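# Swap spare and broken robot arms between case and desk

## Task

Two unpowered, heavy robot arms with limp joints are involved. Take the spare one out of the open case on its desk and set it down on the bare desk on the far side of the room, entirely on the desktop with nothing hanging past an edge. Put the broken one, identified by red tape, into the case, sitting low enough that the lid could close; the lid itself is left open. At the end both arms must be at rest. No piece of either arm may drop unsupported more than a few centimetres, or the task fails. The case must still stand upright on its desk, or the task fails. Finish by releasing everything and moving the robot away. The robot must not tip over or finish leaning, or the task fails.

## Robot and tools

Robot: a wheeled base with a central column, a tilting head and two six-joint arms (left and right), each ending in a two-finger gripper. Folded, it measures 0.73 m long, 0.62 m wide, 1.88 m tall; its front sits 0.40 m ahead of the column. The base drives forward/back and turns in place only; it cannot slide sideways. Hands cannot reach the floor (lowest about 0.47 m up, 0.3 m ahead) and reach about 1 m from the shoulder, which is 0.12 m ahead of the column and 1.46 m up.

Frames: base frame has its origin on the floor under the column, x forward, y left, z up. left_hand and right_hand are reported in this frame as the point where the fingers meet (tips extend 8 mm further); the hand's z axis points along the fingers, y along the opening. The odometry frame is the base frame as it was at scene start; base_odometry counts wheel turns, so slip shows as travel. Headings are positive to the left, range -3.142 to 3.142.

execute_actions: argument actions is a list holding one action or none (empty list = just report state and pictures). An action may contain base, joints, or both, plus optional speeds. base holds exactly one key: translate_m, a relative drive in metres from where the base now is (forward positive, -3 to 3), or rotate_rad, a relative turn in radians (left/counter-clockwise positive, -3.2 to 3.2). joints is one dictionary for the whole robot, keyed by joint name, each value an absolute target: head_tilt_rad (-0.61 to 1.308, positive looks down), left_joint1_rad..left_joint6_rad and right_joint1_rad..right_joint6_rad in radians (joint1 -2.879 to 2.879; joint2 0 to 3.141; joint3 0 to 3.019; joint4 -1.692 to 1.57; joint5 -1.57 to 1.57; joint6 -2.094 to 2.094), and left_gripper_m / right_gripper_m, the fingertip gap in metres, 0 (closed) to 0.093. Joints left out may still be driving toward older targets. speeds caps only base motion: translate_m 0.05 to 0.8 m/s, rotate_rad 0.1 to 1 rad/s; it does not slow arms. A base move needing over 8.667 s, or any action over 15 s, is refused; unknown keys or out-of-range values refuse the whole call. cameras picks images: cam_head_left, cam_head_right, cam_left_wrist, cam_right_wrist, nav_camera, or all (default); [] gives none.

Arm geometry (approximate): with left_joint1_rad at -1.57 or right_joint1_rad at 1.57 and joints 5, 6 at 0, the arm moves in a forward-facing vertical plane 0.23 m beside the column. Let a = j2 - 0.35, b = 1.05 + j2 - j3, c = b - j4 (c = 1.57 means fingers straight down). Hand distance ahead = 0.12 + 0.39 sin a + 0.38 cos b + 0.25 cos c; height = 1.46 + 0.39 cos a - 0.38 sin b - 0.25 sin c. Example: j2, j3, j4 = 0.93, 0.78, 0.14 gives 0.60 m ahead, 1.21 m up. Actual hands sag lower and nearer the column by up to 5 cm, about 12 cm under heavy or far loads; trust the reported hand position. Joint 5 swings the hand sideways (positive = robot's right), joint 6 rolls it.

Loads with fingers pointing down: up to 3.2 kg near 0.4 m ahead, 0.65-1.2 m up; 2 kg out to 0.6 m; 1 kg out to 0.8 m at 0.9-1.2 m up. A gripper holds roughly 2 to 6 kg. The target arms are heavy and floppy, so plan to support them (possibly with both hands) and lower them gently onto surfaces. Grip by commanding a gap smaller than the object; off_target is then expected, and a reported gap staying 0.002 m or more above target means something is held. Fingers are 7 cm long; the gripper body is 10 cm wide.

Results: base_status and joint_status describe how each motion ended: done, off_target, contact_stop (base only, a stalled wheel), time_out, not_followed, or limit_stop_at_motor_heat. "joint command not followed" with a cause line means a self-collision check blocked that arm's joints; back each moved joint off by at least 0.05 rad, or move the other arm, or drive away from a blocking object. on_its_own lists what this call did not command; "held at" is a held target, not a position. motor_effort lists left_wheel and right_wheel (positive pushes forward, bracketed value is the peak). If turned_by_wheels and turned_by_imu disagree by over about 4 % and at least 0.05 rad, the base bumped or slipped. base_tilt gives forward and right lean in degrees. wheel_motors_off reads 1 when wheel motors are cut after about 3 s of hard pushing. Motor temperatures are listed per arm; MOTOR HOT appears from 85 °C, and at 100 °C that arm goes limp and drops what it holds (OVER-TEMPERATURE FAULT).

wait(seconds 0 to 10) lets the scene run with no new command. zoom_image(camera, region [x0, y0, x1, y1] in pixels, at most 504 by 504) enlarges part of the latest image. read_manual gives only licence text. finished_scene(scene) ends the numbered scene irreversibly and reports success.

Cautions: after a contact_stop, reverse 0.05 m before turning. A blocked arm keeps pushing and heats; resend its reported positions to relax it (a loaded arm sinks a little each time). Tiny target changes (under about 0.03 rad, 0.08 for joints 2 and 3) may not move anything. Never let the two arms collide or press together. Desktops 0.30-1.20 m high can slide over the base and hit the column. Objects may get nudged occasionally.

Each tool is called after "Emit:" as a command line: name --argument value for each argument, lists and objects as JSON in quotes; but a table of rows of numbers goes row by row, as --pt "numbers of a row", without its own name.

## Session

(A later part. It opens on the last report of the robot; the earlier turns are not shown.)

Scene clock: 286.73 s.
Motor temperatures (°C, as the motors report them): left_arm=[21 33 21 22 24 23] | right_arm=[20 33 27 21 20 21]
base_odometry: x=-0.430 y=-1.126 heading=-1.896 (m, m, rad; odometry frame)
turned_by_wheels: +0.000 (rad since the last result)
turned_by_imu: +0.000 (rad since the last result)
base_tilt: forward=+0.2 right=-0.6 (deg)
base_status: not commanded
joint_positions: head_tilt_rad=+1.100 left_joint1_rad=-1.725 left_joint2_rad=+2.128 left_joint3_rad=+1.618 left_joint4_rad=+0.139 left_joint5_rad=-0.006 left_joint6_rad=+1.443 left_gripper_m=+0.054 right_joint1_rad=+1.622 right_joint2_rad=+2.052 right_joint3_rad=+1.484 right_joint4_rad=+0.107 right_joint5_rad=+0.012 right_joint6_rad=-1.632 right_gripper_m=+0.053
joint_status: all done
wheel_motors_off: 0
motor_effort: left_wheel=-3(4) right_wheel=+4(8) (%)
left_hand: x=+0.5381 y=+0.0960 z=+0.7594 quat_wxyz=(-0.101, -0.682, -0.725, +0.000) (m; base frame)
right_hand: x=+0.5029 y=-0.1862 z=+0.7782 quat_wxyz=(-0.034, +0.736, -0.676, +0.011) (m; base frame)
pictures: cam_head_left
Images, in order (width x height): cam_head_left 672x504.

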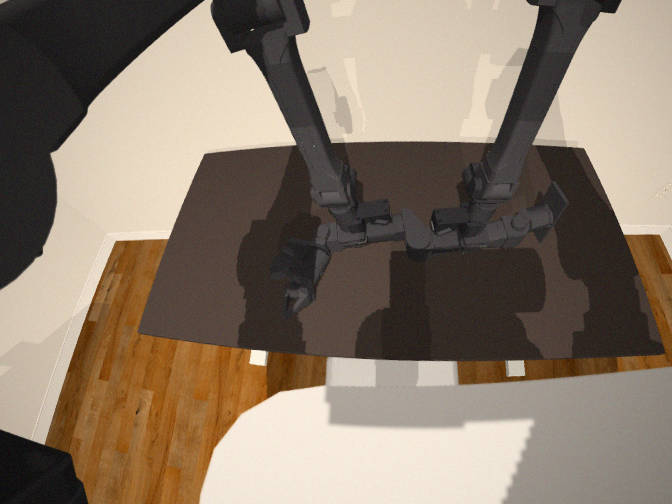

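Emit:
execute_actions --actions '[{"joints":{"left_joint2_rad":2.2,"left_joint3_rad":1.65,"left_joint4_rad":0.17,"right_joint2_rad":2.09,"right_joint3_rad":1.55,"right_joint4_rad":0.13}}]' --cameras '[]'

Emit:
execute_actions --actions '[{"joints":{"left_joint2_rad":2.27,"left_joint3_rad":1.7,"left_joint4_rad":0.19,"right_joint2_rad":2.15,"right_joint3_rad":1.59,"right_joint4_rad":0.15}}]' --cameras '["cam_head_left"]'

Scene clock: 291.83 s.
Motor temperatures (°C, as the motors report them): left_arm=[21 32 21 22 24 23] | right_arm=[20 33 27 21 20 21]
base_odometry: x=-0.430 y=-1.126 heading=-1.896 (m, m, rad; odometry frame)
turned_by_wheels: +0.000 (rad since the last result)
turned_by_imu: +0.001 (rad since the last result)
base_tilt: forward=+0.1 right=-0.4 (deg)
base_status: not commanded
joint_positions: head_tilt_rad=+1.100 left_joint1_rad=-1.725 left_joint2_rad=+2.131 left_joint3_rad=+1.620 left_joint4_rad=+0.145 left_joint5_rad=-0.006 left_joint6_rad=+1.443 left_gripper_m=+0.054 right_joint1_rad=+1.622 right_joint2_rad=+2.056 right_joint3_rad=+1.485 right_joint4_rad=+0.112 right_joint5_rad=+0.012 right_joint6_rad=-1.632 right_gripper_m=+0.053
joint_status: all done
wheel_motors_off: 0
motor_effort: left_wheel=-1(3) right_wheel=+5(6) (%)
left_hand: x=+0.5383 y=+0.0958 z=+0.7583 quat_wxyz=(-0.103, -0.682, -0.724, -0.002) (m; base frame)
right_hand: x=+0.5024 y=-0.1862 z=+0.7769 quat_wxyz=(-0.035, +0.736, -0.676, +0.012) (m; base frame)
pictures: none
No camera images: the call's "cameras" was empty. Leave "cameras" out to get every camera's image.

Scene clock: 293.53 s.
Motor temperatures (°C, as the motors report them): left_arm=[21 32 21 22 24 23] | right_arm=[20 32 27 21 20 21]
base_odometry: x=-0.430 y=-1.126 heading=-1.896 (m, m, rad; odometry frame)
turned_by_wheels: +0.000 (rad since the last result)
turned_by_imu: +0.001 (rad since the last result)
base_tilt: forward=+0.1 right=-0.6 (deg)
base_status: not commanded
joint_positions: head_tilt_rad=+1.100 left_joint1_rad=-1.725 left_joint2_rad=+2.134 left_joint3_rad=+1.623 left_joint4_rad=+0.147 left_joint5_rad=-0.006 left_joint6_rad=+1.444 left_gripper_m=+0.054 right_joint1_rad=+1.622 right_joint2_rad=+2.060 right_joint3_rad=+1.489 right_joint4_rad=+0.112 right_joint5_rad=+0.012 right_joint6_rad=-1.632 right_gripper_m=+0.053
joint_status: right_joint3_rad time_out (moved +0.004 of +0.105); the others done
wheel_motors_off: 0
on_its_own: right_joint3_rad reads +1.489 and still pushes toward +1.590 since a time_out
motor_effort: left_wheel=+6(6) right_wheel=+5(5) (%)
left_hand: x=+0.5379 y=+0.0957 z=+0.7570 quat_wxyz=(-0.103, -0.682, -0.724, -0.002) (m; base frame)
right_hand: x=+0.5022 y=-0.1861 z=+0.7754 quat_wxyz=(-0.035, +0.736, -0.676, +0.012) (m; base frame)
pictures: cam_head_left
Images, in order (width x height): cam_head_left 672x504.

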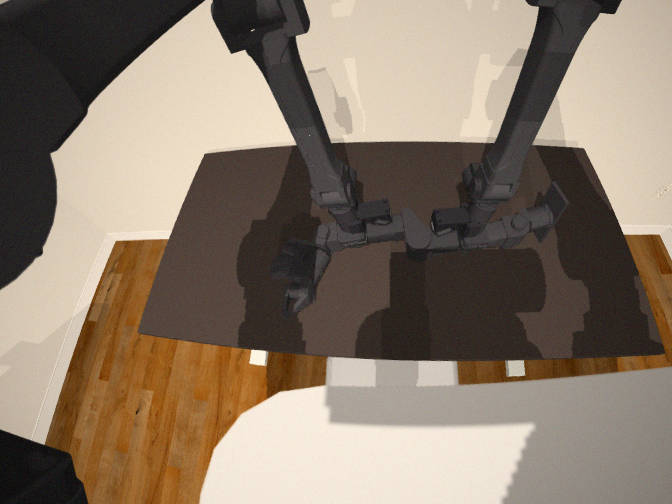

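Emit:
execute_actions --actions '[{"joints":{"left_joint2_rad":2.13,"left_joint3_rad":1.62,"left_joint4_rad":0.145,"right_joint2_rad":2.06,"right_joint3_rad":1.49,"right_joint4_rad":0.11}}]' --cameras '[]'

Emit:
execute_actions --actions '[{"joints":{"left_gripper_m":0.093,"right_gripper_m":0.093}}]' --cameras '[]'

Emit:
execute_actions --actions '[{"joints":{"left_joint2_rad":1.8,"left_joint3_rad":1.3,"left_joint4_rad":0.1,"right_joint2_rad":1.75,"right_joint3_rad":1.22,"right_joint4_rad":0.1}}]' --cameras '[]'

Emit:
execute_actions --actions '[{"joints":{"left_joint1_rad":-1.57,"left_joint2_rad":0.9,"left_joint3_rad":0.85,"left_joint4_rad":-0.4,"left_joint6_rad":1.57,"right_joint1_rad":1.57,"right_joint2_rad":0.9,"right_joint3_rad":0.85,"right_joint4_rad":-0.4,"right_joint6_rad":-1.57}}]' --cameras '["cam_head_left"]'

Emit:
execute_actions --actions '[{"base":{"translate_m":-0.9}}]' --cameras '["cam_head_left"]'

Emit:
execute_actions --actions '[{"base":{"rotate_rad":1.57},"joints":{"head_tilt_rad":0.9}}]' --cameras '["cam_head_left","cam_head_right","nav_camera"]'

Scene clock: 304.67 s.
Motor temperatures (°C, as the motors report them): left_arm=[21 31 22 22 24 22] | right_arm=[20 30 29 21 20 21]
base_odometry: x=-0.430 y=-1.126 heading=-1.896 (m, m, rad; odometry frame)
turned_by_wheels: +0.000 (rad since the last result)
turned_by_imu: +0.001 (rad since the last result)
base_tilt: forward=+0.1 right=-0.5 (deg)
base_status: not commanded
joint_positions: head_tilt_rad=+1.100 left_joint1_rad=-1.725 left_joint2_rad=+2.128 left_joint3_rad=+1.619 left_joint4_rad=+0.139 left_joint5_rad=-0.006 left_joint6_rad=+1.444 left_gripper_m=+0.054 right_joint1_rad=+1.622 right_joint2_rad=+2.056 right_joint3_rad=+1.484 right_joint4_rad=+0.106 right_joint5_rad=+0.012 right_joint6_rad=-1.632 right_gripper_m=+0.053
joint_status: all done
wheel_motors_off: 0
motor_effort: left_wheel=+4(7) right_wheel=+4(6) (%)
left_hand: x=+0.5386 y=+0.0959 z=+0.7593 quat_wxyz=(-0.102, -0.682, -0.724, -0.001) (m; base frame)
right_hand: x=+0.5002 y=-0.1862 z=+0.7767 quat_wxyz=(-0.032, +0.736, -0.676, +0.010) (m; base frame)
pictures: none
No camera images: the call's "cameras" was empty. Leave "cameras" out to get every camera's image.

Scene clock: 305.57 s.
Motor temperatures (°C, as the motors report them): left_arm=[21 31 22 22 24 22] | right_arm=[20 30 29 21 20 21]
base_odometry: x=-0.430 y=-1.126 heading=-1.896 (m, m, rad; odometry frame)
turned_by_wheels: +0.000 (rad since the last result)
turned_by_imu: +0.000 (rad since the last result)
base_tilt: forward=+0.2 right=-0.6 (deg)
base_status: not commanded
joint_positions: head_tilt_rad=+1.100 left_joint1_rad=-1.726 left_joint2_rad=+2.128 left_joint3_rad=+1.619 left_joint4_rad=+0.139 left_joint5_rad=-0.008 left_joint6_rad=+1.484 left_gripper_m=+0.093 right_joint1_rad=+1.624 right_joint2_rad=+2.056 right_joint3_rad=+1.486 right_joint4_rad=+0.106 right_joint5_rad=+0.004 right_joint6_rad=-1.612 right_gripper_m=+0.093
joint_status: all done
wheel_motors_off: 0
motor_effort: left_wheel=+2(4) right_wheel=+0(3) (%)
left_hand: x=+0.5384 y=+0.0960 z=+0.7593 quat_wxyz=(-0.101, -0.696, -0.710, -0.004) (m; base frame)
right_hand: x=+0.5011 y=-0.1839 z=+0.7767 quat_wxyz=(-0.036, +0.730, -0.683, +0.007) (m; base frame)
pictures: none
No camera images: the call's "cameras" was empty. Leave "cameras" out to get every camera's image.

Scene clock: 306.87 s.
Motor temperatures (°C, as the motors report them): left_arm=[21 31 22 22 24 22] | right_arm=[20 30 29 21 19 21]
base_odometry: x=-0.430 y=-1.126 heading=-1.896 (m, m, rad; odometry frame)
turned_by_wheels: +0.000 (rad since the last result)
turned_by_imu: +0.001 (rad since the last result)
base_tilt: forward=+0.2 right=-0.6 (deg)
base_status: not commanded
joint_positions: head_tilt_rad=+1.100 left_joint1_rad=-1.726 left_joint2_rad=+1.785 left_joint3_rad=+1.302 left_joint4_rad=+0.104 left_joint5_rad=-0.009 left_joint6_rad=+1.485 left_gripper_m=+0.093 right_joint1_rad=+1.624 right_joint2_rad=+1.733 right_joint3_rad=+1.223 right_joint4_rad=+0.108 right_joint5_rad=+0.003 right_joint6_rad=-1.611 right_gripper_m=+0.093
joint_status: all done
wheel_motors_off: 0
motor_effort: left_wheel=+1(2) right_wheel=+0(1) (%)
left_hand: x=+0.5521 y=+0.1124 z=+0.8893 quat_wxyz=(-0.097, -0.697, -0.710, -0.001) (m; base frame)
right_hand: x=+0.5370 y=-0.1886 z=+0.9015 quat_wxyz=(-0.058, +0.728, -0.683, +0.029) (m; base frame)
pictures: none
No camera images: the call's "cameras" was empty. Leave "cameras" out to get every camera's image.

Scene clock: 308.27 s.
Motor temperatures (°C, as the motors report them): left_arm=[21 31 22 22 24 22] | right_arm=[20 30 28 21 19 21]
base_odometry: x=-0.430 y=-1.126 heading=-1.896 (m, m, rad; odometry frame)
turned_by_wheels: +0.000 (rad since the last result)
turned_by_imu: +0.001 (rad since the last result)
base_tilt: forward=+0.3 right=-0.6 (deg)
base_status: not commanded
joint_positions: head_tilt_rad=+1.100 left_joint1_rad=-1.561 left_joint2_rad=+0.889 left_joint3_rad=+0.850 left_joint4_rad=-0.392 left_joint5_rad=-0.014 left_joint6_rad=+1.556 left_gripper_m=+0.093 right_joint1_rad=+1.564 right_joint2_rad=+0.893 right_joint3_rad=+0.851 right_joint4_rad=-0.384 right_joint5_rad=+0.002 right_joint6_rad=-1.581 right_gripper_m=+0.093
joint_status: all done
wheel_motors_off: 0
motor_effort: left_wheel=+3(5) right_wheel=-1(1) (%)
left_hand: x=+0.5234 y=+0.2314 z=+1.2029 quat_wxyz=(-0.025, -0.699, -0.713, -0.041) (m; base frame)
right_hand: x=+0.5250 y=-0.2289 z=+1.2017 quat_wxyz=(-0.031, +0.709, -0.704, +0.038) (m; base frame)
pictures: cam_head_left
Images, in order (width x height): cam_head_left 672x504.

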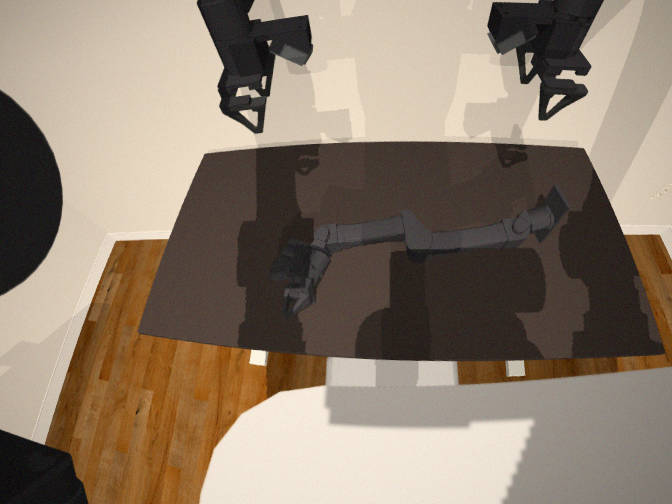

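Scene clock: 311.37 s.
Motor temperatures (°C, as the motors report them): left_arm=[21 31 22 22 24 22] | right_arm=[20 30 28 21 19 21]
base_odometry: x=-0.142 y=-0.273 heading=-1.896 (m, m, rad; odometry frame)
turned_by_wheels: +0.000 (rad since the last result)
turned_by_imu: +0.002 (rad since the last result)
base_tilt: forward=+0.1 right=-0.6 (deg)
base_status: done
joint_positions: head_tilt_rad=+1.101 left_joint1_rad=-1.561 left_joint2_rad=+0.892 left_joint3_rad=+0.843 left_joint4_rad=-0.394 left_joint5_rad=-0.014 left_joint6_rad=+1.556 left_gripper_m=+0.093 right_joint1_rad=+1.564 right_joint2_rad=+0.893 right_joint3_rad=+0.846 right_joint4_rad=-0.387 right_joint5_rad=+0.002 right_joint6_rad=-1.581 right_gripper_m=+0.093
joint_status: not commanded
wheel_motors_off: 0
motor_effort: left_wheel=+0(48) right_wheel=+0(56) (%)
left_hand: x=+0.5178 y=+0.2314 z=+1.2004 quat_wxyz=(-0.021, -0.699, -0.714, -0.036) (m; base frame)
right_hand: x=+0.5210 y=-0.2288 z=+1.2005 quat_wxyz=(-0.028, +0.709, -0.704, +0.035) (m; base frame)
pictures: cam_head_left
Images, in order (width x height): cam_head_left 672x504.

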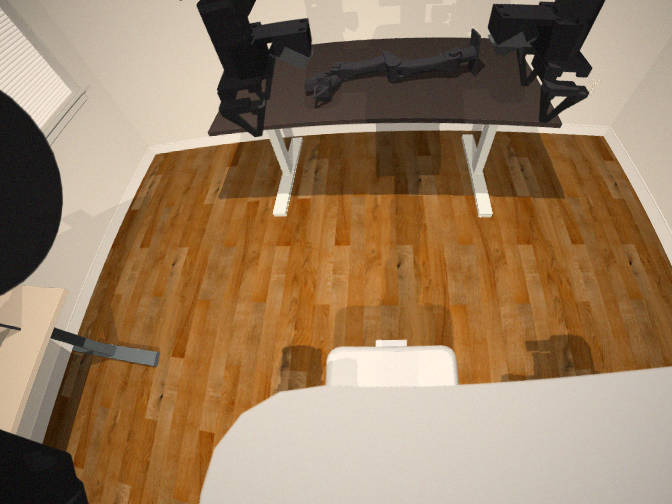

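Scene clock: 314.53 s.
Motor temperatures (°C, as the motors report them): left_arm=[21 31 22 22 24 22] | right_arm=[20 30 28 21 19 21]
base_odometry: x=-0.142 y=-0.273 heading=-0.327 (m, m, rad; odometry frame)
turned_by_wheels: +1.569 (rad since the last result)
turned_by_imu: +1.561 (rad since the last result)
base_tilt: forward=+0.1 right=-0.6 (deg)
base_status: done
joint_positions: head_tilt_rad=+0.915 left_joint1_rad=-1.561 left_joint2_rad=+0.892 left_joint3_rad=+0.843 left_joint4_rad=-0.394 left_joint5_rad=-0.014 left_joint6_rad=+1.556 left_gripper_m=+0.093 right_joint1_rad=+1.564 right_joint2_rad=+0.893 right_joint3_rad=+0.846 right_joint4_rad=-0.387 right_joint5_rad=+0.002 right_joint6_rad=-1.581 right_gripper_m=+0.093
joint_status: all done
wheel_motors_off: 0
motor_effort: left_wheel=-5(38) right_wheel=+4(43) (%)
left_hand: x=+0.5178 y=+0.2314 z=+1.2004 quat_wxyz=(-0.021, -0.699, -0.714, -0.036) (m; base frame)
right_hand: x=+0.5210 y=-0.2288 z=+1.2005 quat_wxyz=(-0.028, +0.709, -0.704, +0.035) (m; base frame)
pictures: cam_head_left, cam_head_right, nav_camera
Images, in order (width x height): cam_head_left 672x504, cam_head_right 672x504, nav_camera 672x504.

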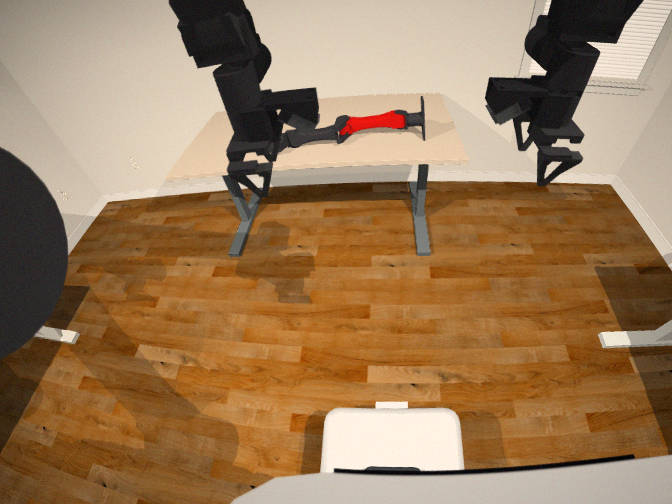

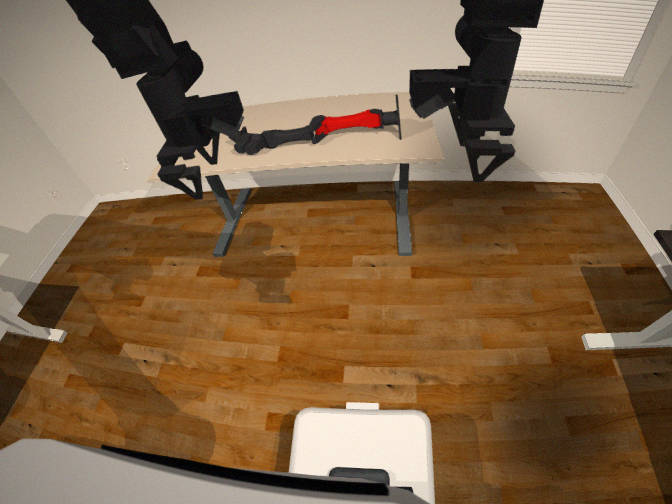

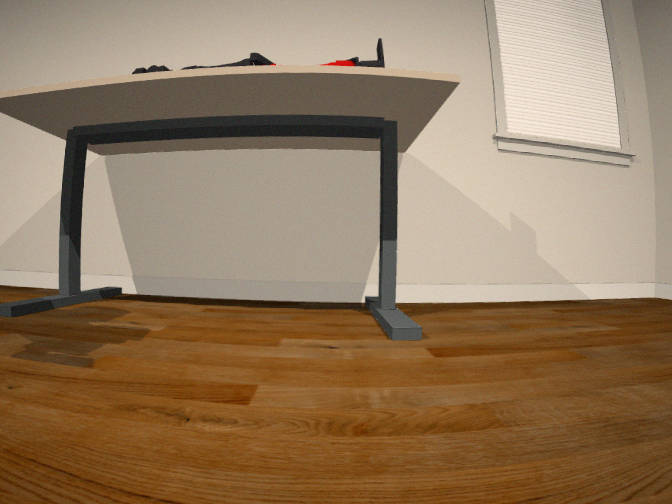

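Emit:
execute_actions --actions '[{"base":{"rotate_rad":0.5}}]' --cameras '[]'

Emit:
execute_actions --actions '[{"base":{"translate_m":0.52}}]' --cameras '[]'

Emit:
execute_actions --actions '[{"base":{"rotate_rad":-0.5},"joints":{"head_tilt_rad":1.1}}]' --cameras '["cam_head_left"]'

Emit:
execute_actions --actions '[{"base":{"translate_m":0.3},"joints":{"left_joint1_rad":-1.66,"right_joint1_rad":1.66,"left_joint2_rad":1.45,"left_joint3_rad":0.97,"left_joint4_rad":0.0,"right_joint2_rad":1.45,"right_joint3_rad":0.97,"right_joint4_rad":0.0}}]' --cameras '["cam_head_left","cam_left_wrist","cam_right_wrist"]'

Scene clock: 323.77 s.
Motor temperatures (°C, as the motors report them): left_arm=[21 30 22 22 24 22] | right_arm=[20 30 28 21 19 21]
base_odometry: x=-0.142 y=-0.273 heading=+0.172 (m, m, rad; odometry frame)
turned_by_wheels: +0.499 (rad since the last result)
turned_by_imu: +0.498 (rad since the last result)
base_tilt: forward=+0.2 right=-0.5 (deg)
base_status: done
joint_positions: head_tilt_rad=+0.915 left_joint1_rad=-1.561 left_joint2_rad=+0.892 left_joint3_rad=+0.843 left_joint4_rad=-0.394 left_joint5_rad=-0.014 left_joint6_rad=+1.556 left_gripper_m=+0.093 right_joint1_rad=+1.564 right_joint2_rad=+0.893 right_joint3_rad=+0.846 right_joint4_rad=-0.387 right_joint5_rad=+0.002 right_joint6_rad=-1.581 right_gripper_m=+0.093
joint_status: not commanded
wheel_motors_off: 0
motor_effort: left_wheel=-5(32) right_wheel=+4(28) (%)
left_hand: x=+0.5178 y=+0.2312 z=+1.2004 quat_wxyz=(-0.021, -0.699, -0.713, -0.036) (m; base frame)
right_hand: x=+0.5210 y=-0.2288 z=+1.2005 quat_wxyz=(-0.028, +0.709, -0.704, +0.035) (m; base frame)
pictures: none
No camera images: the call's "cameras" was empty. Leave "cameras" out to get every camera's image.

Scene clock: 326.33 s.
Motor temperatures (°C, as the motors report them): left_arm=[21 30 22 22 24 22] | right_arm=[20 29 28 21 19 21]
base_odometry: x=+0.370 y=-0.183 heading=+0.172 (m, m, rad; odometry frame)
turned_by_wheels: +0.000 (rad since the last result)
turned_by_imu: +0.001 (rad since the last result)
base_tilt: forward=+0.1 right=-0.6 (deg)
base_status: done
joint_positions: head_tilt_rad=+0.914 left_joint1_rad=-1.561 left_joint2_rad=+0.894 left_joint3_rad=+0.844 left_joint4_rad=-0.395 left_joint5_rad=-0.014 left_joint6_rad=+1.556 left_gripper_m=+0.093 right_joint1_rad=+1.564 right_joint2_rad=+0.894 right_joint3_rad=+0.846 right_joint4_rad=-0.388 right_joint5_rad=+0.002 right_joint6_rad=-1.581 right_gripper_m=+0.093
joint_status: not commanded
wheel_motors_off: 0
motor_effort: left_wheel=+0(50) right_wheel=+0(53) (%)
left_hand: x=+0.5179 y=+0.2312 z=+1.1996 quat_wxyz=(-0.020, -0.699, -0.713, -0.036) (m; base frame)
right_hand: x=+0.5211 y=-0.2288 z=+1.2003 quat_wxyz=(-0.028, +0.709, -0.704, +0.034) (m; base frame)
pictures: none
No camera images: the call's "cameras" was empty. Leave "cameras" out to get every camera's image.

Scene clock: 328.27 s.
Motor temperatures (°C, as the motors report them): left_arm=[21 30 22 22 24 22] | right_arm=[20 29 28 21 19 21]
base_odometry: x=+0.370 y=-0.183 heading=-0.327 (m, m, rad; odometry frame)
turned_by_wheels: -0.499 (rad since the last result)
turned_by_imu: -0.494 (rad since the last result)
base_tilt: forward=+0.1 right=-0.6 (deg)
base_status: done
joint_positions: head_tilt_rad=+1.099 left_joint1_rad=-1.561 left_joint2_rad=+0.894 left_joint3_rad=+0.844 left_joint4_rad=-0.395 left_joint5_rad=-0.014 left_joint6_rad=+1.556 left_gripper_m=+0.093 right_joint1_rad=+1.564 right_joint2_rad=+0.894 right_joint3_rad=+0.846 right_joint4_rad=-0.388 right_joint5_rad=+0.002 right_joint6_rad=-1.581 right_gripper_m=+0.093
joint_status: all done
wheel_motors_off: 0
motor_effort: left_wheel=+5(35) right_wheel=-4(42) (%)
left_hand: x=+0.5179 y=+0.2312 z=+1.1996 quat_wxyz=(-0.020, -0.699, -0.713, -0.036) (m; base frame)
right_hand: x=+0.5211 y=-0.2288 z=+1.2003 quat_wxyz=(-0.028, +0.709, -0.704, +0.034) (m; base frame)
pictures: cam_head_left
Images, in order (width x height): cam_head_left 672x504.

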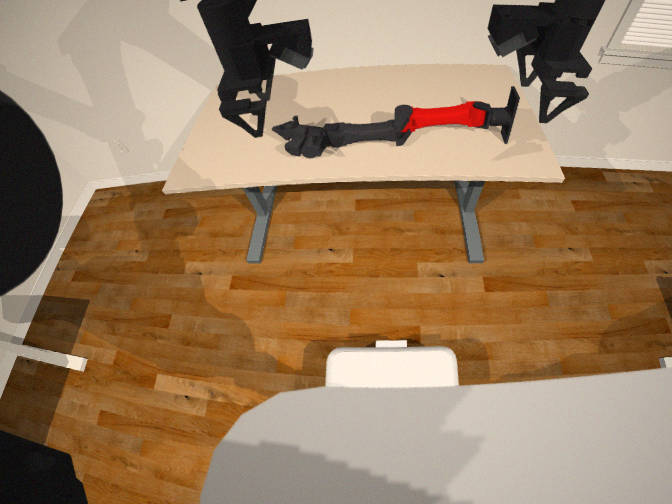

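Scene clock: 330.23 s.
Motor temperatures (°C, as the motors report them): left_arm=[21 30 22 22 23 22] | right_arm=[20 29 28 21 19 21]
base_odometry: x=+0.654 y=-0.280 heading=-0.327 (m, m, rad; odometry frame)
turned_by_wheels: -0.001 (rad since the last result)
turned_by_imu: +0.000 (rad since the last result)
base_tilt: forward=+0.2 right=-0.6 (deg)
base_status: done
joint_positions: head_tilt_rad=+1.100 left_joint1_rad=-1.662 left_joint2_rad=+1.455 left_joint3_rad=+0.974 left_joint4_rad=-0.006 left_joint5_rad=-0.013 left_joint6_rad=+1.556 left_gripper_m=+0.093 right_joint1_rad=+1.666 right_joint2_rad=+1.466 right_joint3_rad=+0.973 right_joint4_rad=-0.012 right_joint5_rad=+0.001 right_joint6_rad=-1.580 right_gripper_m=+0.093
joint_status: all done
wheel_motors_off: 0
motor_effort: left_wheel=-1(59) right_wheel=+1(42) (%)
left_hand: x=+0.4920 y=+0.1719 z=+1.0022 quat_wxyz=(-0.036, -0.717, -0.696, +0.011) (m; base frame)
right_hand: x=+0.4848 y=-0.1686 z=+0.9986 quat_wxyz=(-0.035, +0.726, -0.686, -0.022) (m; base frame)
pictures: cam_head_left, cam_left_wrist, cam_right_wrist
Images, in order (width x height): cam_head_left 672x504, cam_left_wrist 672x504, cam_right_wrist 672x504.

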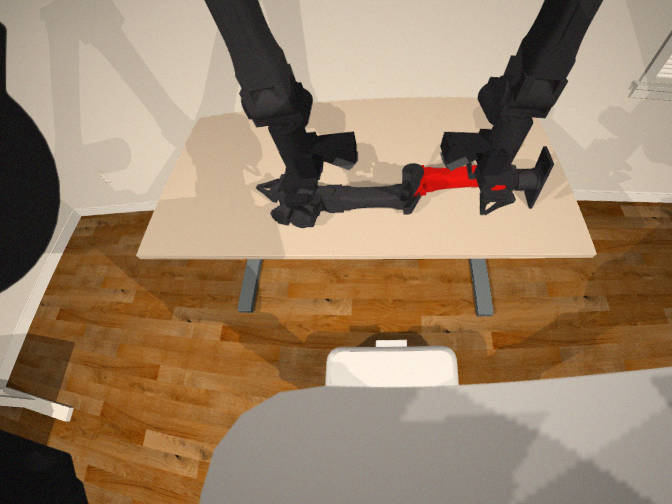

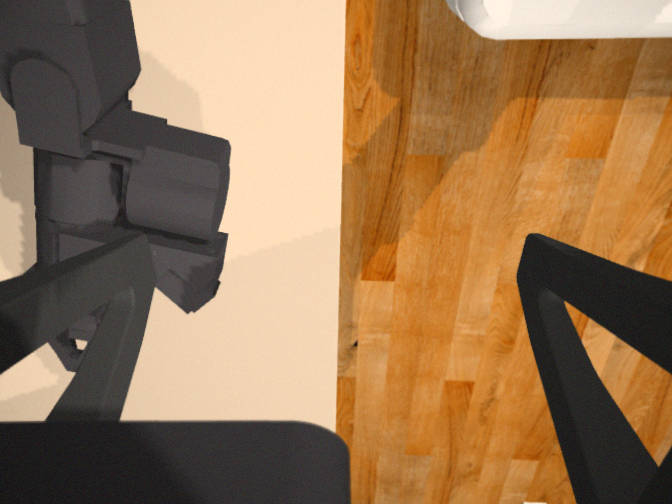

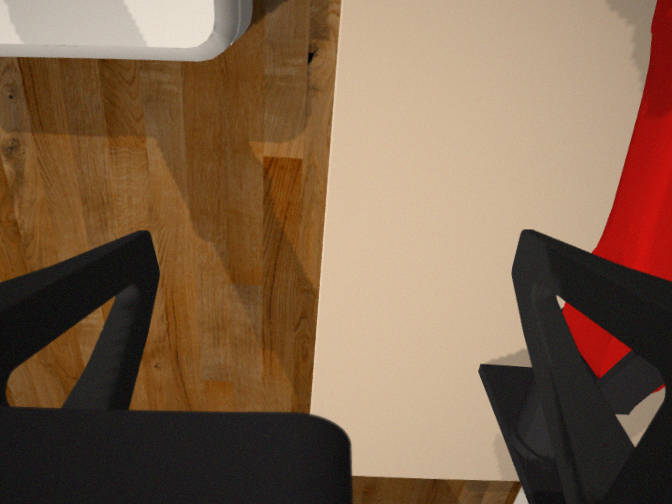

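Emit:
execute_actions --actions '[{"base":{"translate_m":0.22},"speeds":{"translate_m":0.3},"joints":{"left_joint1_rad":-1.76,"right_joint1_rad":1.66,"left_joint2_rad":1.72,"left_joint3_rad":1.08,"left_joint4_rad":0.12,"right_joint2_rad":1.72,"right_joint3_rad":1.17,"right_joint4_rad":0.08,"left_joint6_rad":1.68,"right_joint6_rad":-1.5}}]' --cameras '["cam_head_left","cam_left_wrist","cam_right_wrist"]'

Scene clock: 336.77 s.
Motor temperatures (°C, as the motors report them): left_arm=[21 30 22 22 23 22] | right_arm=[20 30 28 21 19 21]
base_odometry: x=+0.863 y=-0.351 heading=-0.328 (m, m, rad; odometry frame)
turned_by_wheels: +0.000 (rad since the last result)
turned_by_imu: +0.002 (rad since the last result)
base_tilt: forward=+0.1 right=-0.7 (deg)
base_status: done
joint_positions: head_tilt_rad=+1.100 left_joint1_rad=-1.770 left_joint2_rad=+1.722 left_joint3_rad=+1.084 left_joint4_rad=+0.119 left_joint5_rad=-0.013 left_joint6_rad=+1.666 left_gripper_m=+0.093 right_joint1_rad=+1.666 right_joint2_rad=+1.727 right_joint3_rad=+1.171 right_joint4_rad=+0.072 right_joint5_rad=+0.001 right_joint6_rad=-1.511 right_gripper_m=+0.093
joint_status: all done
wheel_motors_off: 0
motor_effort: left_wheel=+0(37) right_wheel=+0(34) (%)
left_hand: x=+0.4521 y=+0.0948 z=+0.9164 quat_wxyz=(-0.061, -0.770, -0.633, +0.052) (m; base frame)
right_hand: x=+0.4975 y=-0.1601 z=+0.9039 quat_wxyz=(-0.042, +0.702, -0.711, -0.016) (m; base frame)
pictures: cam_head_left, cam_left_wrist, cam_right_wrist
Images, in order (width x height): cam_head_left 672x504, cam_left_wrist 672x504, cam_right_wrist 672x504.

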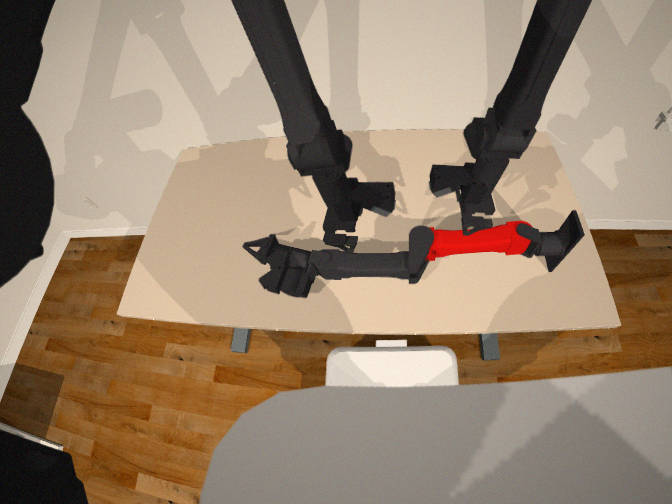

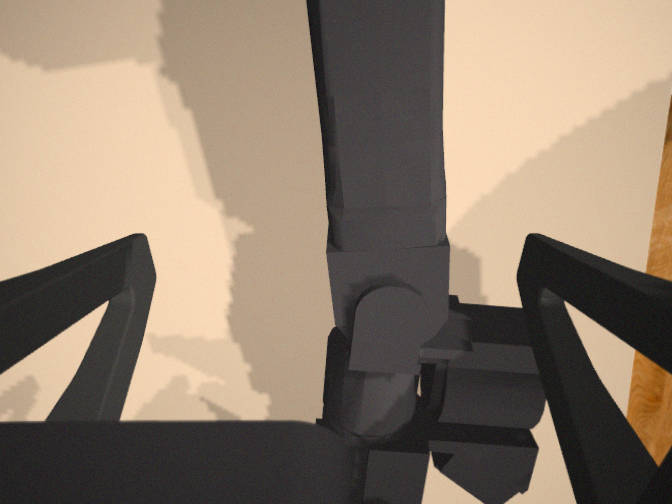

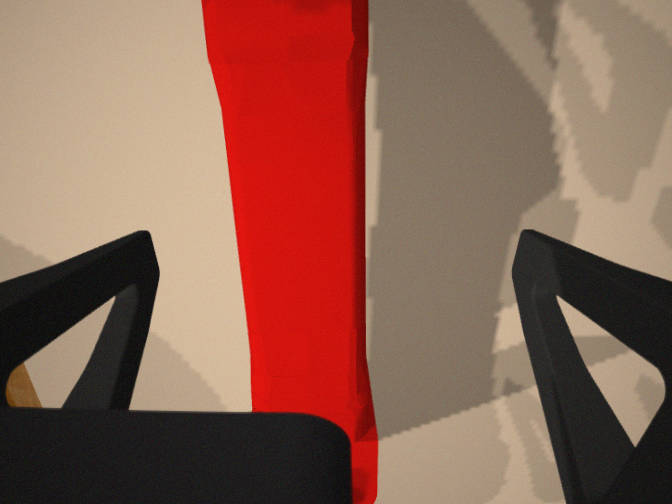

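Emit:
execute_actions --actions '[{"joints":{"left_joint1_rad":-1.74,"right_joint1_rad":1.65,"left_joint2_rad":1.98,"left_joint3_rad":1.26,"left_joint4_rad":0.21,"right_joint2_rad":1.96,"right_joint3_rad":1.33,"right_joint4_rad":0.13,"left_joint6_rad":1.6}}]' --cameras '["cam_left_wrist","cam_right_wrist"]'

Scene clock: 341.80 s.
Motor temperatures (°C, as the motors report them): left_arm=[21 30 21 22 23 22] | right_arm=[20 30 27 21 19 21]
base_odometry: x=+0.863 y=-0.351 heading=-0.328 (m, m, rad; odometry frame)
turned_by_wheels: +0.000 (rad since the last result)
turned_by_imu: +0.002 (rad since the last result)
base_tilt: forward=+0.1 right=-0.6 (deg)
base_status: not commanded
joint_positions: head_tilt_rad=+1.100 left_joint1_rad=-1.751 left_joint2_rad=+1.994 left_joint3_rad=+1.259 left_joint4_rad=+0.211 left_joint5_rad=-0.013 left_joint6_rad=+1.610 left_gripper_m=+0.093 right_joint1_rad=+1.661 right_joint2_rad=+1.894 right_joint3_rad=+1.338 right_joint4_rad=+0.124 right_joint5_rad=-0.003 right_joint6_rad=-1.507 right_gripper_m=+0.093
joint_status: all done
wheel_motors_off: 0
motor_effort: left_wheel=+0(4) right_wheel=+0(2) (%)
left_hand: x=+0.4213 y=+0.0951 z=+0.8173 quat_wxyz=(-0.051, -0.749, -0.658, +0.049) (m; base frame)
right_hand: x=+0.5169 y=-0.1567 z=+0.8409 quat_wxyz=(-0.062, +0.698, -0.714, +0.001) (m; base frame)
pictures: cam_left_wrist, cam_right_wrist
Images, in order (width x height): cam_left_wrist 672x504, cam_right_wrist 672x504.

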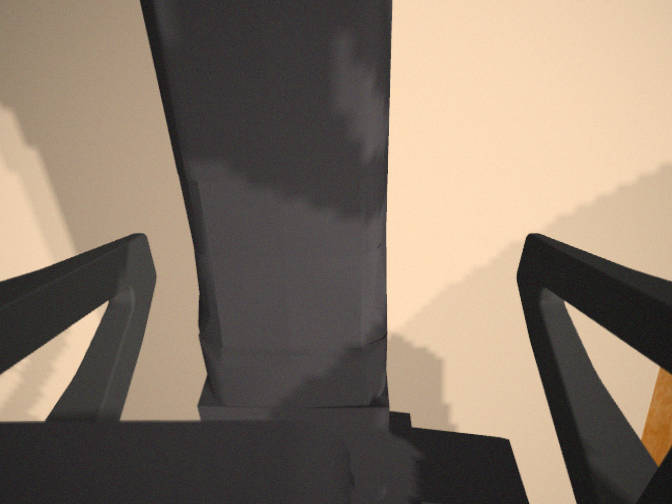

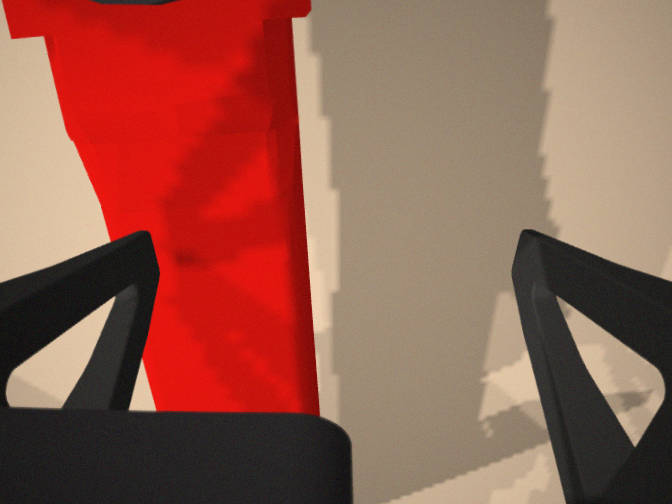

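Emit:
execute_actions --actions '[{"joints":{"right_joint2_rad":1.8,"right_joint3_rad":1.19,"right_joint4_rad":0.13,"left_joint3_rad":1.3}}]' --cameras '[]'

Emit:
execute_actions --actions '[{"joints":{"right_joint2_rad":1.92,"right_joint3_rad":1.26,"right_joint4_rad":0.15,"left_joint2_rad":2.07,"left_joint3_rad":1.37,"left_joint4_rad":0.23,"left_joint6_rad":1.56}}]' --cameras '["cam_left_wrist","cam_right_wrist"]'

Scene clock: 346.83 s.
Motor temperatures (°C, as the motors report them): left_arm=[21 30 21 22 23 22] | right_arm=[20 29 27 21 19 21]
base_odometry: x=+0.863 y=-0.351 heading=-0.328 (m, m, rad; odometry frame)
turned_by_wheels: +0.000 (rad since the last result)
turned_by_imu: +0.002 (rad since the last result)
base_tilt: forward=+0.2 right=-0.7 (deg)
base_status: not commanded
joint_positions: head_tilt_rad=+1.100 left_joint1_rad=-1.751 left_joint2_rad=+1.986 left_joint3_rad=+1.305 left_joint4_rad=+0.211 left_joint5_rad=-0.013 left_joint6_rad=+1.610 left_gripper_m=+0.093 right_joint1_rad=+1.661 right_joint2_rad=+1.812 right_joint3_rad=+1.190 right_joint4_rad=+0.124 right_joint5_rad=-0.003 right_joint6_rad=-1.507 right_gripper_m=+0.093
joint_status: all done
wheel_motors_off: 0
motor_effort: left_wheel=+0(1) right_wheel=+1(1) (%)
left_hand: x=+0.4548 y=+0.0920 z=+0.8170 quat_wxyz=(-0.071, -0.748, -0.660, +0.031) (m; base frame)
right_hand: x=+0.4736 y=-0.1615 z=+0.8731 quat_wxyz=(-0.037, +0.699, -0.713, -0.021) (m; base frame)
pictures: none
No camera images: the call's "cameras" was empty. Leave "cameras" out to get every camera's image.

Scene clock: 347.83 s.
Motor temperatures (°C, as the motors report them): left_arm=[21 30 21 22 23 22] | right_arm=[20 29 27 21 19 21]
base_odometry: x=+0.863 y=-0.351 heading=-0.328 (m, m, rad; odometry frame)
turned_by_wheels: +0.000 (rad since the last result)
turned_by_imu: +0.000 (rad since the last result)
base_tilt: forward=+0.1 right=-0.7 (deg)
base_status: not commanded
joint_positions: head_tilt_rad=+1.100 left_joint1_rad=-1.751 left_joint2_rad=+2.072 left_joint3_rad=+1.369 left_joint4_rad=+0.221 left_joint5_rad=-0.014 left_joint6_rad=+1.573 left_gripper_m=+0.093 right_joint1_rad=+1.661 right_joint2_rad=+1.913 right_joint3_rad=+1.261 right_joint4_rad=+0.143 right_joint5_rad=-0.003 right_joint6_rad=-1.507 right_gripper_m=+0.093
joint_status: all done
wheel_motors_off: 0
motor_effort: left_wheel=+0(1) right_wheel=+1(1) (%)
left_hand: x=+0.4400 y=+0.0886 z=+0.7858 quat_wxyz=(-0.066, -0.736, -0.673, +0.036) (m; base frame)
right_hand: x=+0.4619 y=-0.1594 z=+0.8357 quat_wxyz=(-0.033, +0.699, -0.713, -0.024) (m; base frame)
pictures: cam_left_wrist, cam_right_wrist
Images, in order (width x height): cam_left_wrist 672x504, cam_right_wrist 672x504.

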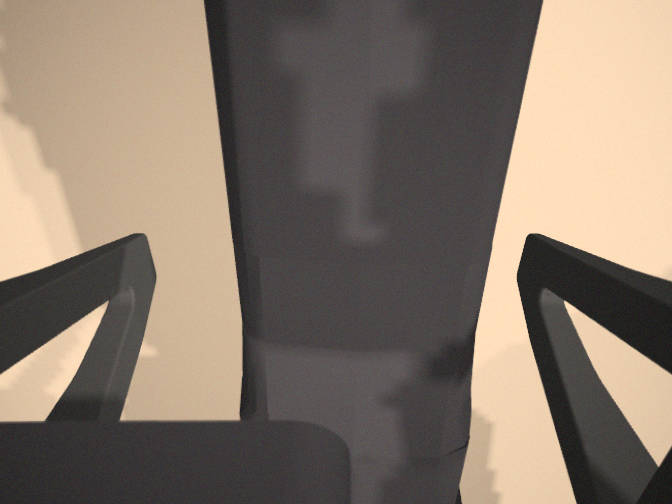

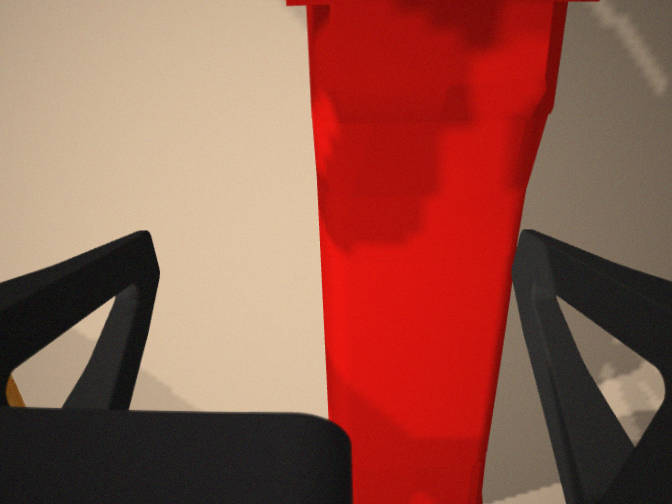

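Emit:
execute_actions --actions '[{"joints":{"right_joint1_rad":1.62,"right_joint2_rad":1.9,"right_joint3_rad":1.3,"right_joint4_rad":0.13,"left_joint2_rad":2.15,"left_joint3_rad":1.42,"left_joint4_rad":0.25}}]' --cameras '[]'

Emit:
execute_actions --actions '[{"joints":{"right_joint2_rad":2.05,"right_joint3_rad":1.41,"right_joint4_rad":0.17}}]' --cameras '["cam_left_wrist","cam_right_wrist"]'

Scene clock: 353.87 s.
Motor temperatures (°C, as the motors report them): left_arm=[21 30 21 22 23 22] | right_arm=[20 29 27 21 19 21]
base_odometry: x=+0.863 y=-0.351 heading=-0.328 (m, m, rad; odometry frame)
turned_by_wheels: +0.000 (rad since the last result)
turned_by_imu: +0.002 (rad since the last result)
base_tilt: forward=+0.2 right=-0.7 (deg)
base_status: not commanded
joint_positions: head_tilt_rad=+1.100 left_joint1_rad=-1.751 left_joint2_rad=+2.149 left_joint3_rad=+1.422 left_joint4_rad=+0.243 left_joint5_rad=-0.014 left_joint6_rad=+1.573 left_gripper_m=+0.093 right_joint1_rad=+1.620 right_joint2_rad=+1.910 right_joint3_rad=+1.303 right_joint4_rad=+0.137 right_joint5_rad=-0.003 right_joint6_rad=-1.507 right_gripper_m=+0.093
joint_status: all done
wheel_motors_off: 0
motor_effort: left_wheel=+0(1) right_wheel=+1(1) (%)
left_hand: x=+0.4242 y=+0.0857 z=+0.7586 quat_wxyz=(-0.065, -0.736, -0.673, +0.037) (m; base frame)
right_hand: x=+0.4893 y=-0.1882 z=+0.8333 quat_wxyz=(-0.035, +0.692, -0.721, +0.001) (m; base frame)
pictures: none
No camera images: the call's "cameras" was empty. Leave "cameras" out to get every camera's image.

Scene clock: 354.77 s.
Motor temperatures (°C, as the motors report them): left_arm=[21 30 21 22 23 21] | right_arm=[20 29 27 21 19 21]
base_odometry: x=+0.863 y=-0.351 heading=-0.328 (m, m, rad; odometry frame)
turned_by_wheels: +0.000 (rad since the last result)
turned_by_imu: +0.000 (rad since the last result)
base_tilt: forward=+0.1 right=-0.7 (deg)
base_status: not commanded
joint_positions: head_tilt_rad=+1.100 left_joint1_rad=-1.751 left_joint2_rad=+2.149 left_joint3_rad=+1.422 left_joint4_rad=+0.243 left_joint5_rad=-0.014 left_joint6_rad=+1.573 left_gripper_m=+0.093 right_joint1_rad=+1.620 right_joint2_rad=+2.050 right_joint3_rad=+1.408 right_joint4_rad=+0.157 right_joint5_rad=-0.003 right_joint6_rad=-1.507 right_gripper_m=+0.093
joint_status: all done
wheel_motors_off: 0
motor_effort: left_wheel=-1(1) right_wheel=+1(1) (%)
left_hand: x=+0.4242 y=+0.0857 z=+0.7586 quat_wxyz=(-0.065, -0.736, -0.673, +0.037) (m; base frame)
right_hand: x=+0.4690 y=-0.1865 z=+0.7810 quat_wxyz=(-0.030, +0.692, -0.721, -0.004) (m; base frame)
pictures: cam_left_wrist, cam_right_wrist
Images, in order (width x height): cam_left_wrist 672x504, cam_right_wrist 672x504.

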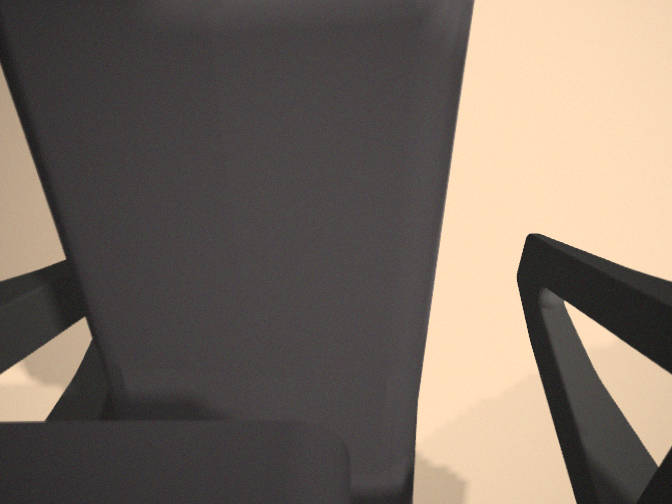

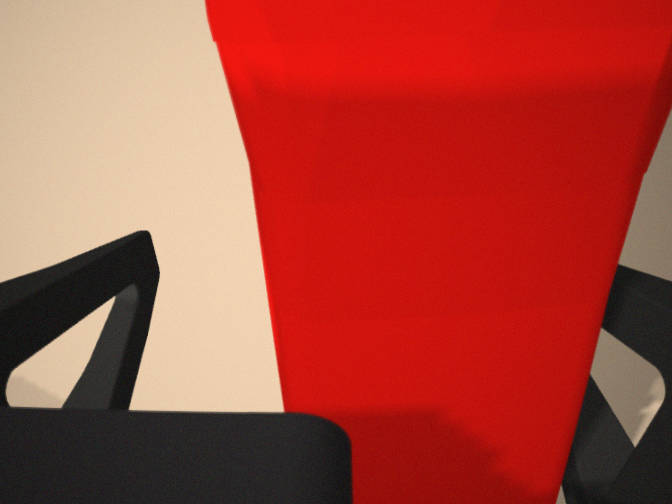

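Emit:
execute_actions --actions '[{"joints":{"right_joint2_rad":2.05,"right_joint3_rad":1.45,"right_joint4_rad":0.14,"left_joint3_rad":1.46,"left_joint4_rad":0.23,"left_joint2_rad":2.14}}]' --cameras '[]'

Emit:
execute_actions --actions '[{"joints":{"left_gripper_m":0,"right_gripper_m":0}}]' --cameras '["cam_left_wrist","cam_right_wrist"]'

Scene clock: 359.00 s.
Motor temperatures (°C, as the motors report them): left_arm=[21 30 21 22 23 21] | right_arm=[20 29 27 21 19 21]
base_odometry: x=+0.863 y=-0.351 heading=-0.328 (m, m, rad; odometry frame)
turned_by_wheels: +0.000 (rad since the last result)
turned_by_imu: +0.001 (rad since the last result)
base_tilt: forward=+0.1 right=-0.6 (deg)
base_status: not commanded
joint_positions: head_tilt_rad=+1.100 left_joint1_rad=-1.751 left_joint2_rad=+2.145 left_joint3_rad=+1.464 left_joint4_rad=+0.231 left_joint5_rad=-0.014 left_joint6_rad=+1.573 left_gripper_m=+0.093 right_joint1_rad=+1.620 right_joint2_rad=+2.050 right_joint3_rad=+1.453 right_joint4_rad=+0.148 right_joint5_rad=-0.003 right_joint6_rad=-1.507 right_gripper_m=+0.093
joint_status: all done
wheel_motors_off: 0
motor_effort: left_wheel=-1(1) right_wheel=+1(1) (%)
left_hand: x=+0.4508 y=+0.0832 z=+0.7578 quat_wxyz=(-0.078, -0.734, -0.674, +0.025) (m; base frame)
right_hand: x=+0.4952 y=-0.1858 z=+0.7798 quat_wxyz=(-0.043, +0.692, -0.721, +0.009) (m; base frame)
pictures: none
No camera images: the call's "cameras" was empty. Leave "cameras" out to get every camera's image.

Scene clock: 359.70 s.
Motor temperatures (°C, as the motors report them): left_arm=[21 30 21 22 23 21] | right_arm=[20 29 27 21 19 21]
base_odometry: x=+0.863 y=-0.351 heading=-0.328 (m, m, rad; odometry frame)
turned_by_wheels: +0.000 (rad since the last result)
turned_by_imu: +0.000 (rad since the last result)
base_tilt: forward=+0.3 right=-0.6 (deg)
base_status: not commanded
joint_positions: head_tilt_rad=+1.100 left_joint1_rad=-1.751 left_joint2_rad=+2.151 left_joint3_rad=+1.450 left_joint4_rad=+0.226 left_joint5_rad=-0.013 left_joint6_rad=+1.573 left_gripper_m=+0.053 right_joint1_rad=+1.621 right_joint2_rad=+2.052 right_joint3_rad=+1.444 right_joint4_rad=+0.143 right_joint5_rad=-0.001 right_joint6_rad=-1.529 right_gripper_m=+0.054
joint_status: left_gripper_m off_target (ended at +0.053, target +0.000); right_gripper_m off_target (ended at +0.054, target +0.000)
wheel_motors_off: 0
motor_effort: left_wheel=+0(2) right_wheel=+1(2) (%)
left_hand: x=+0.4358 y=+0.0842 z=+0.7562 quat_wxyz=(-0.068, -0.736, -0.673, +0.034) (m; base frame)
right_hand: x=+0.4868 y=-0.1860 z=+0.7790 quat_wxyz=(-0.037, +0.700, -0.713, +0.004) (m; base frame)
pictures: cam_left_wrist, cam_right_wrist
Images, in order (width x height): cam_left_wrist 672x504, cam_right_wrist 672x504.

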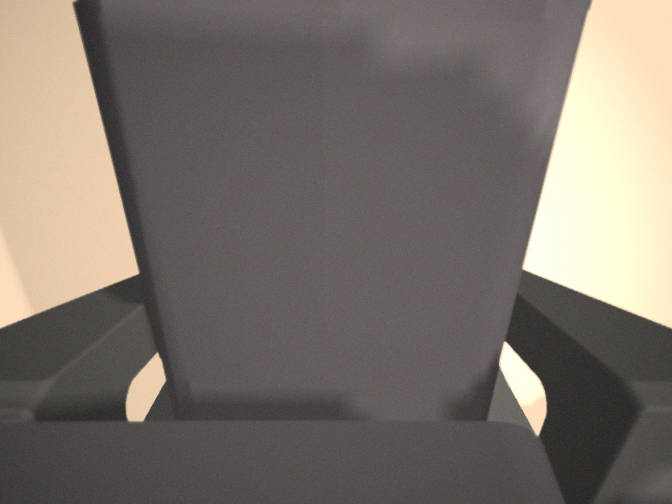

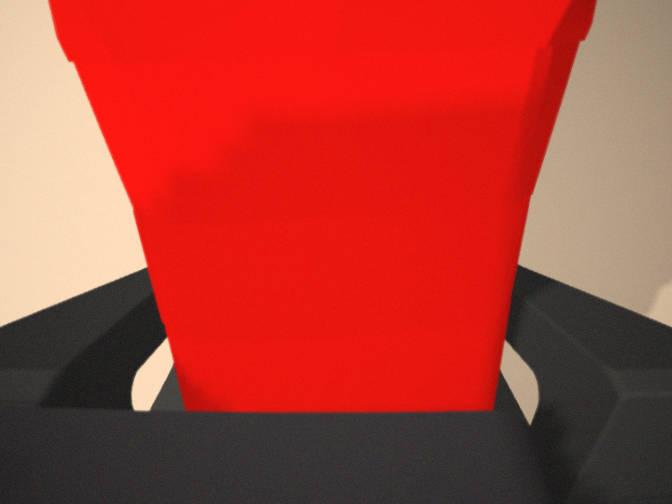

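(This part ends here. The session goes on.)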